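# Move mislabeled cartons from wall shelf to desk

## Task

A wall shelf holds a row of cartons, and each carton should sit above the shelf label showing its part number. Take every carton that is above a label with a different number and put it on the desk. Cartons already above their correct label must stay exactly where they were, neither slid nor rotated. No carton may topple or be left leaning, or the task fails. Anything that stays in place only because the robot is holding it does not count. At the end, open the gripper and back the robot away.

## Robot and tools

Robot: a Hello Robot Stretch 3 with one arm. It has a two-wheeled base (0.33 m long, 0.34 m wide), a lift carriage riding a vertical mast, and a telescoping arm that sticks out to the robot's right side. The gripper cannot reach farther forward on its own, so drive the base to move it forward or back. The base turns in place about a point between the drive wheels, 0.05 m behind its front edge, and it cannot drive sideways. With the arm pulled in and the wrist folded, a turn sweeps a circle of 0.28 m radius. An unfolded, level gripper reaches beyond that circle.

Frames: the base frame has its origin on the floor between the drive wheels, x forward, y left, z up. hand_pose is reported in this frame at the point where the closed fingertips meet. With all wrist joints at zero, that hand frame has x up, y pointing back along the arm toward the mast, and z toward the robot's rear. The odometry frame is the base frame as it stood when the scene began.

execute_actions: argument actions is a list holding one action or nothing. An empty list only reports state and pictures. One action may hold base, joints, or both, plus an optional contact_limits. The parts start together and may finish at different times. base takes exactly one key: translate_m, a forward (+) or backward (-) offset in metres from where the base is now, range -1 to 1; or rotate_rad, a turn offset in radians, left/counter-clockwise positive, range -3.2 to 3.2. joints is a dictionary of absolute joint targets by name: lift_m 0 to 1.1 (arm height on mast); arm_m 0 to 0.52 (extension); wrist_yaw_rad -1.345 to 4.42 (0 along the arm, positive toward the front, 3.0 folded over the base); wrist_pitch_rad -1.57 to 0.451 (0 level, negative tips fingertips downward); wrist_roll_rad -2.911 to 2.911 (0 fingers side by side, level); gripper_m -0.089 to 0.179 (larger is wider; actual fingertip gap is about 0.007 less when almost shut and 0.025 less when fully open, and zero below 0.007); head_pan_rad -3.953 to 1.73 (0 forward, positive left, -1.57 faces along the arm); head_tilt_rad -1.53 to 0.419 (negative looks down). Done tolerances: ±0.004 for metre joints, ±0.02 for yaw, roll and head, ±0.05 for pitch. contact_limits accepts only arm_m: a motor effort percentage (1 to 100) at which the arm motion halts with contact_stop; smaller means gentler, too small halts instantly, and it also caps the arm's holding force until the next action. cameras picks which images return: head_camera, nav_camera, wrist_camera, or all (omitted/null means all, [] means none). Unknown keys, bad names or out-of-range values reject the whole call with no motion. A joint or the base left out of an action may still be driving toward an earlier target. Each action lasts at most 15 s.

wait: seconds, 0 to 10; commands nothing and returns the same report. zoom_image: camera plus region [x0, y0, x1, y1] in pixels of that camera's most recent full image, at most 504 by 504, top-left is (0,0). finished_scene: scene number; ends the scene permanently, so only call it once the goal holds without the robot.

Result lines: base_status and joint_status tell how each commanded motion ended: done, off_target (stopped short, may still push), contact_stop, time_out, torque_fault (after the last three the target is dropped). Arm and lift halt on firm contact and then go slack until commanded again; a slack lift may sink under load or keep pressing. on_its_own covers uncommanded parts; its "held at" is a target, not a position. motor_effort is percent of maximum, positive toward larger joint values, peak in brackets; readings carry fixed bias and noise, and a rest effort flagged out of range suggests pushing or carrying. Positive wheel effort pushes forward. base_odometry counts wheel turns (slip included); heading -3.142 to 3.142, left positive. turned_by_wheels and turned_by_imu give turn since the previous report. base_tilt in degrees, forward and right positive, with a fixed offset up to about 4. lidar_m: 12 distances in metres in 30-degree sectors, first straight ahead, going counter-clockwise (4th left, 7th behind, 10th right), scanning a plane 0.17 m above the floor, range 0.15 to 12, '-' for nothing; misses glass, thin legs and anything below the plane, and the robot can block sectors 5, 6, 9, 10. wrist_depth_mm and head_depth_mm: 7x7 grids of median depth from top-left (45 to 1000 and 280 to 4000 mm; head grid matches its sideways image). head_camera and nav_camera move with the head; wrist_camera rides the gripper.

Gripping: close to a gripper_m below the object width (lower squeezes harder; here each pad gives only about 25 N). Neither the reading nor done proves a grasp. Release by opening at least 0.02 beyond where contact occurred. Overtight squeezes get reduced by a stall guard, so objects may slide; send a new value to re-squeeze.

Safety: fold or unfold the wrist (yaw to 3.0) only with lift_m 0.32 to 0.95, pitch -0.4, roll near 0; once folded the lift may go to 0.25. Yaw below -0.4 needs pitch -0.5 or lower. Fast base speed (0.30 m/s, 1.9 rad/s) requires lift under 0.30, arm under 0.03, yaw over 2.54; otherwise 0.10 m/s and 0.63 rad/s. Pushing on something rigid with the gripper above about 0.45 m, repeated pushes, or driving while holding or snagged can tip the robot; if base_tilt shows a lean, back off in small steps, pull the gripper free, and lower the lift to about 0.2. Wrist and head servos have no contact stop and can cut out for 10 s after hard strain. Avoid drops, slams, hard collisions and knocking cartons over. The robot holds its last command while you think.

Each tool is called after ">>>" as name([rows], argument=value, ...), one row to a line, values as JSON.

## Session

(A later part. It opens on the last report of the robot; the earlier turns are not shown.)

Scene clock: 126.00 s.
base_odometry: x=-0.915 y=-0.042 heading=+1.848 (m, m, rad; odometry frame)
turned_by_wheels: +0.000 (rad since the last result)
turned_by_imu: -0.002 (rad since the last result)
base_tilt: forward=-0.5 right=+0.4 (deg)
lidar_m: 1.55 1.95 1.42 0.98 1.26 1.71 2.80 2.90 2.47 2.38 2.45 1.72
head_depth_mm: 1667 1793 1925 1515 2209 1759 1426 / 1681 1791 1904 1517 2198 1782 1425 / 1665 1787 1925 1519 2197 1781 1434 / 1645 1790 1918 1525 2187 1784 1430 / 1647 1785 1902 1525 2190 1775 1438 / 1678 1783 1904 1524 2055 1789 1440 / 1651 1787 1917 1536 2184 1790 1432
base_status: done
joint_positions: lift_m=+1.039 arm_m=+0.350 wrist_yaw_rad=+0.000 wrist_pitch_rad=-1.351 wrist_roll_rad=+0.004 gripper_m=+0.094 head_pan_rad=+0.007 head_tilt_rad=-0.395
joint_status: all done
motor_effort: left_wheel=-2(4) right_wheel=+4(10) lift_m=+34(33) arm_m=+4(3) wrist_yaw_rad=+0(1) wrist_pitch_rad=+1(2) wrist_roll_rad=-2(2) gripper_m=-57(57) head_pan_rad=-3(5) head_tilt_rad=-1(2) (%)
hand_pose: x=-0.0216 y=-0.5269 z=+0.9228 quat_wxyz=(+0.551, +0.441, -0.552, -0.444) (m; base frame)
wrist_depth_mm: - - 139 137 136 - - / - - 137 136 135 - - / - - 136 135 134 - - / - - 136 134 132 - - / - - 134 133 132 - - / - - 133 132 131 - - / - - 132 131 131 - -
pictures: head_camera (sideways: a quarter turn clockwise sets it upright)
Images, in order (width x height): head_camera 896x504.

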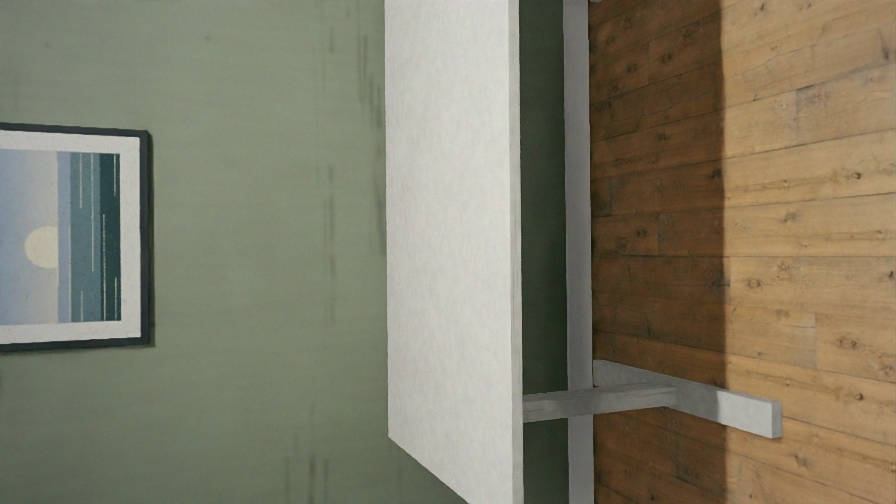

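>>> execute_actions([
  {"base": {"translate_m": 0.645}, "joints": {"arm_m": 0.516, "lift_m": 1.02, "head_pan_rad": -1.57, "head_tilt_rad": -0.65}},
], cameras=[])

>>> execute_actions([
  {"base": {"rotate_rad": 1.55}, "joints": {"lift_m": 1.014}},
], cameras=["head_camera", "wrist_camera"])

Scene clock: 139.73 s.
base_odometry: x=-1.091 y=+0.578 heading=+1.848 (m, m, rad; odometry frame)
turned_by_wheels: +0.000 (rad since the last result)
turned_by_imu: -0.002 (rad since the last result)
base_tilt: forward=-0.5 right=+0.5 (deg)
lidar_m: 1.31 0.93 1.43 1.38 1.28 1.74 3.44 3.40 2.48 2.36 1.21 1.19
head_depth_mm: 1993 2347 2527 2158 1705 1433 1219 / 2003 2314 2529 2163 1710 1429 1221 / 1983 2316 2454 685 1665 1423 1230 / 2001 2244 759 666 1631 1433 1227 / 2030 2241 2540 2160 1713 1431 1231 / 2017 2242 2523 2174 1728 1431 1227 / 2056 2276 2548 2172 1728 1437 1228
base_status: done
joint_positions: lift_m=+1.020 arm_m=+0.516 wrist_yaw_rad=+0.000 wrist_pitch_rad=-1.352 wrist_roll_rad=+0.004 gripper_m=+0.094 head_pan_rad=-1.563 head_tilt_rad=-0.642
joint_status: all done
motor_effort: left_wheel=-1(2) right_wheel=+3(10) lift_m=+13(29) arm_m=+4(4) wrist_yaw_rad=+0(1) wrist_pitch_rad=+1(2) wrist_roll_rad=-1(2) gripper_m=-57(57) head_pan_rad=-4(43) head_tilt_rad=-2(13) (%)
hand_pose: x=-0.0216 y=-0.6928 z=+0.9038 quat_wxyz=(+0.551, +0.441, -0.552, -0.444) (m; base frame)
wrist_depth_mm: - - 138 137 136 - - / - - 138 136 135 - - / - - 137 135 134 - - / - - 136 135 134 - - / - - 134 134 132 - - / - - 134 132 132 - - / - - 132 132 130 - -
pictures: none
No camera images: the call's "cameras" was empty. Leave "cameras" out to get every camera's image.

Scene clock: 143.13 s.
base_odometry: x=-1.091 y=+0.578 heading=-2.886 (m, m, rad; odometry frame)
turned_by_wheels: +1.550 (rad since the last result)
turned_by_imu: +1.535 (rad since the last result)
base_tilt: forward=-0.5 right=+0.4 (deg)
lidar_m: 1.38 1.28 1.74 3.44 3.42 2.49 2.36 1.90 1.19 1.31 0.93 1.44
head_depth_mm: 1099 - 1272 948 782 1422 1220 / 1085 1264 1276 952 784 1425 1224 / 1074 1268 1248 686 762 1434 1227 / 1094 1232 772 674 740 1440 1222 / 1109 1227 1286 956 764 1434 1226 / 1102 1225 1287 958 765 1441 1222 / 1104 1225 1287 961 767 1373 1202
base_status: done
joint_positions: lift_m=+1.014 arm_m=+0.516 wrist_yaw_rad=+0.000 wrist_pitch_rad=-1.352 wrist_roll_rad=+0.004 gripper_m=+0.094 head_pan_rad=-1.563 head_tilt_rad=-0.642
joint_status: all done
motor_effort: left_wheel=-2(8) right_wheel=+3(14) lift_m=+13(11) arm_m=+3(4) wrist_yaw_rad=+0(0) wrist_pitch_rad=+1(1) wrist_roll_rad=-2(1) gripper_m=-57(57) head_pan_rad=-4(3) head_tilt_rad=-2(2) (%)
hand_pose: x=-0.0216 y=-0.6928 z=+0.8979 quat_wxyz=(+0.551, +0.441, -0.552, -0.444) (m; base frame)
wrist_depth_mm: 358 356 138 137 137 341 341 / 356 356 137 136 135 340 336 / 355 354 136 135 134 339 336 / 353 349 135 134 133 334 336 / 348 346 133 134 133 332 332 / 346 - 133 132 132 - 330 / 345 343 132 132 131 332 329
pictures: head_camera (sideways: a quarter turn clockwise sets it upright), wrist_camera
Images, in order (width x height): head_camera 896x504, wrist_camera 644x364.

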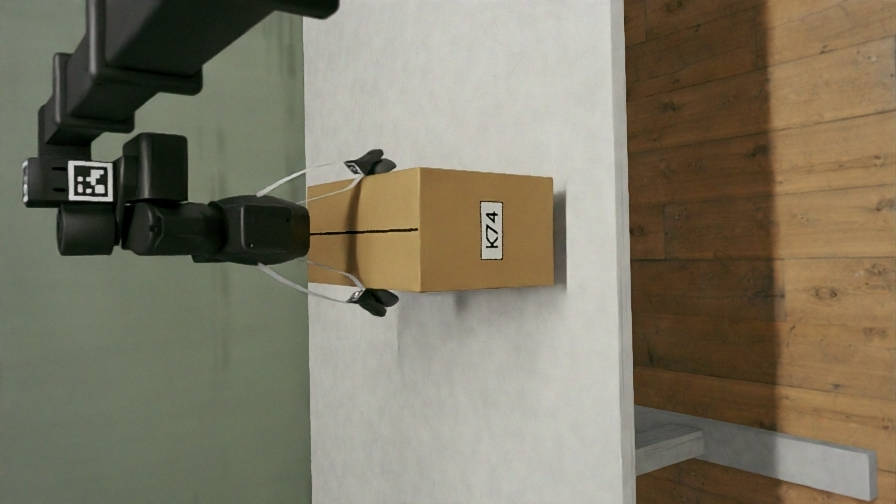

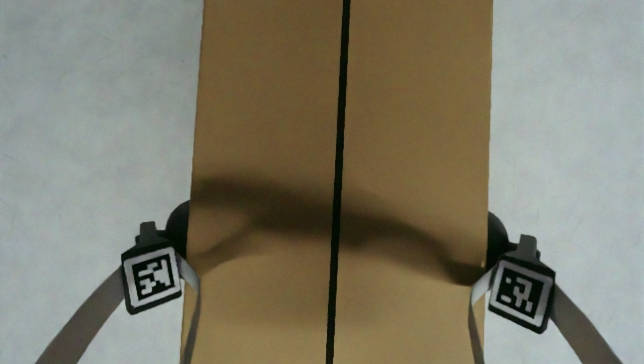

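>>> execute_actions([
  {"joints": {"lift_m": 0.986}},
], cameras=["head_camera"])

Scene clock: 145.63 s.
base_odometry: x=-1.091 y=+0.578 heading=-2.886 (m, m, rad; odometry frame)
turned_by_wheels: +0.000 (rad since the last result)
turned_by_imu: +0.000 (rad since the last result)
base_tilt: forward=-0.5 right=+0.4 (deg)
lidar_m: 1.38 1.28 1.74 3.44 3.44 2.48 2.37 1.90 1.20 1.31 0.93 1.44
head_depth_mm: 1116 - 1214 948 781 1425 1224 / 1102 1282 1282 954 781 1429 1222 / 1083 1281 1277 702 747 1426 1221 / 1093 1235 832 685 740 1423 1227 / 1106 1228 1284 955 764 1431 1223 / 1109 1229 1284 959 765 1434 1227 / 1103 1217 1295 960 763 1365 1204
base_status: not commanded
joint_positions: lift_m=+0.986 arm_m=+0.516 wrist_yaw_rad=+0.000 wrist_pitch_rad=-1.352 wrist_roll_rad=+0.004 gripper_m=+0.094 head_pan_rad=-1.563 head_tilt_rad=-0.642
joint_status: all done
motor_effort: left_wheel=-2(2) right_wheel=+3(3) lift_m=+13(12) arm_m=+3(4) wrist_yaw_rad=+0(0) wrist_pitch_rad=+2(1) wrist_roll_rad=-2(2) gripper_m=-57(57) head_pan_rad=-4(3) head_tilt_rad=-2(2) (%)
hand_pose: x=-0.0216 y=-0.6928 z=+0.8699 quat_wxyz=(+0.551, +0.441, -0.552, -0.444) (m; base frame)
wrist_depth_mm: 331 326 139 138 136 314 313 / 327 326 138 136 135 313 311 / 326 324 137 135 134 312 307 / 322 322 135 134 133 311 307 / 322 320 134 133 132 306 303 / 319 - 133 133 131 - 303 / 320 313 132 132 130 302 302
pictures: head_camera (sideways: a quarter turn clockwise sets it upright)
Images, in order (width x height): head_camera 896x504.

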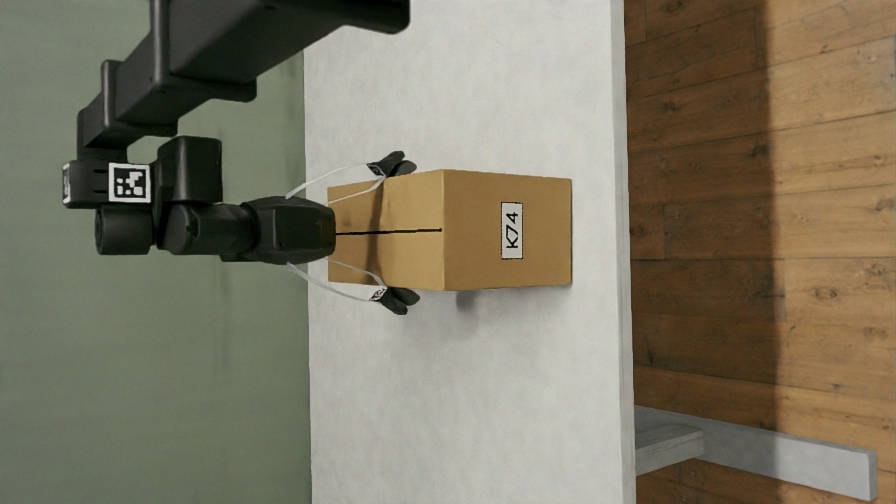

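>>> execute_actions([
  {"joints": {"lift_m": 0.984, "gripper_m": 0.165}},
], cameras=["wrist_camera"])

Scene clock: 147.83 s.
base_odometry: x=-1.091 y=+0.578 heading=-2.886 (m, m, rad; odometry frame)
turned_by_wheels: +0.000 (rad since the last result)
turned_by_imu: +0.000 (rad since the last result)
base_tilt: forward=-0.5 right=+0.4 (deg)
lidar_m: 1.38 1.28 1.74 3.44 3.44 2.48 2.36 1.89 1.19 1.31 0.93 1.43
head_depth_mm: 1122 - 1215 950 780 1419 1221 / 1101 1279 1269 953 784 1424 1219 / 1089 1275 1278 705 750 1431 1225 / 1092 1233 836 687 740 1431 1228 / 1111 1236 1288 955 761 1442 1227 / 1106 1226 1285 956 763 1436 1228 / 1101 1222 1289 960 765 1369 1204
base_status: not commanded
joint_positions: lift_m=+0.984 arm_m=+0.516 wrist_yaw_rad=+0.000 wrist_pitch_rad=-1.352 wrist_roll_rad=+0.004 gripper_m=+0.147 head_pan_rad=-1.563 head_tilt_rad=-0.642
joint_status: gripper_m off_target (ended at +0.147, target +0.165); the others done
motor_effort: left_wheel=-2(2) right_wheel=+4(3) lift_m=+13(14) arm_m=+3(3) wrist_yaw_rad=+0(0) wrist_pitch_rad=+1(1) wrist_roll_rad=-2(2) gripper_m=+100(100) head_pan_rad=-2(3) head_tilt_rad=-2(3) (%)
hand_pose: x=-0.0216 y=-0.6928 z=+0.8678 quat_wxyz=(+0.551, +0.441, -0.552, -0.444) (m; base frame)
wrist_depth_mm: 326 324 139 137 137 314 311 / 326 324 138 137 135 314 308 / 326 324 138 136 135 312 307 / 325 322 136 135 134 305 305 / 320 319 135 134 133 133 305 / 317 - 135 134 133 131 305 / 315 315 134 133 131 303 299
pictures: wrist_camera
Images, in order (width x height): wrist_camera 644x364.

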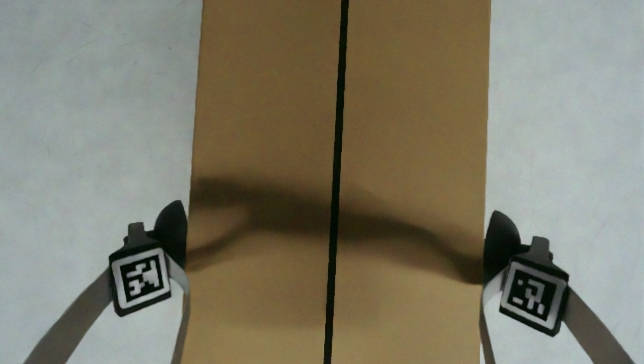

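>>> execute_actions([
  {"joints": {"arm_m": 0.13, "lift_m": 1.05, "gripper_m": 0.165, "head_pan_rad": 1.62, "head_tilt_rad": -0.2}},
], cameras=["head_camera", "wrist_camera"])

Scene clock: 153.87 s.
base_odometry: x=-1.091 y=+0.578 heading=-2.886 (m, m, rad; odometry frame)
turned_by_wheels: +0.000 (rad since the last result)
turned_by_imu: +0.000 (rad since the last result)
base_tilt: forward=-0.6 right=+0.4 (deg)
lidar_m: 1.38 1.28 1.75 3.44 3.43 2.49 2.36 1.91 1.20 1.31 0.93 1.44
head_depth_mm: 3136 3194 3315 3436 3319 2266 1707 / 3115 3181 3364 3459 3314 2251 1716 / 3129 3216 3313 3442 3338 2260 1711 / 3138 3232 3304 3472 3339 2249 1709 / 3096 3209 3367 3421 3322 2274 1714 / 3091 3201 3361 3458 3348 2267 1705 / 3099 3205 3332 - - - -
base_status: not commanded
joint_positions: lift_m=+1.049 arm_m=+0.130 wrist_yaw_rad=+0.000 wrist_pitch_rad=-1.352 wrist_roll_rad=+0.004 gripper_m=+0.165 head_pan_rad=+1.613 head_tilt_rad=-0.211
joint_status: all done
motor_effort: left_wheel=-2(1) right_wheel=+3(4) lift_m=+33(40) arm_m=-2(3) wrist_yaw_rad=-1(0) wrist_pitch_rad=+2(2) wrist_roll_rad=-2(1) gripper_m=+1(1) head_pan_rad=+3(43) head_tilt_rad=+4(21) (%)
hand_pose: x=-0.0216 y=-0.3074 z=+0.9328 quat_wxyz=(+0.551, +0.442, -0.552, -0.444) (m; base frame)
wrist_depth_mm: 400 398 389 385 384 378 376 / - - - - - - - / - - - - - - - / - - - - - - - / - - - - - - - / - - - - - - - / - - - - - - -
pictures: head_camera (sideways: a quarter turn clockwise sets it upright), wrist_camera
Images, in order (width x height): head_camera 896x504, wrist_camera 644x364.

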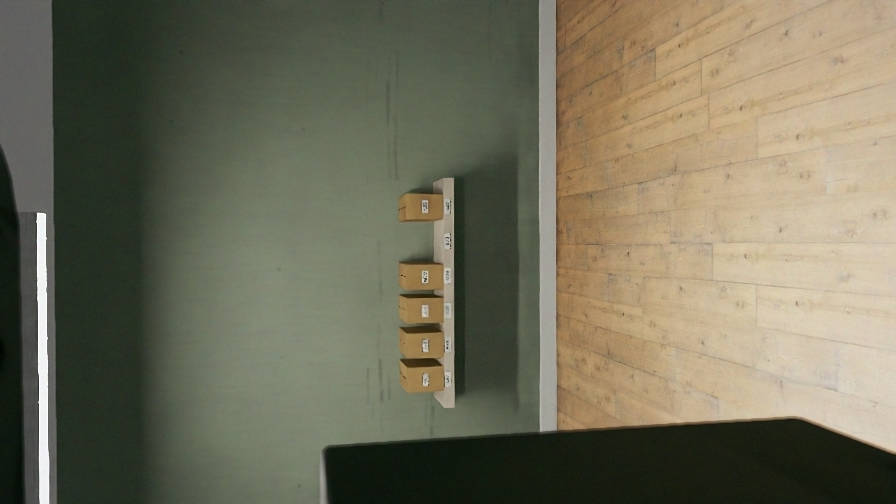

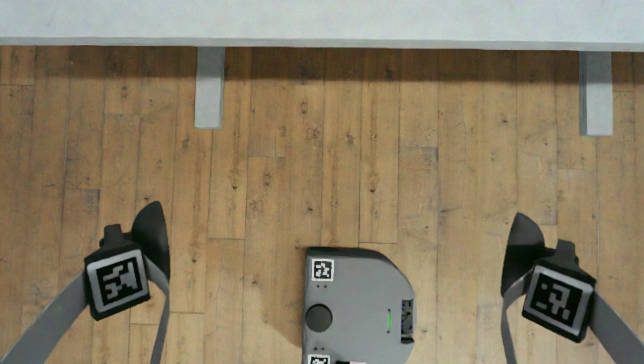

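K74 is on the desk, the five matching cartons are still on the shelf, and the gripper is clear.

>>> finished_scene(scene=2)

The scene is finished: the task was done.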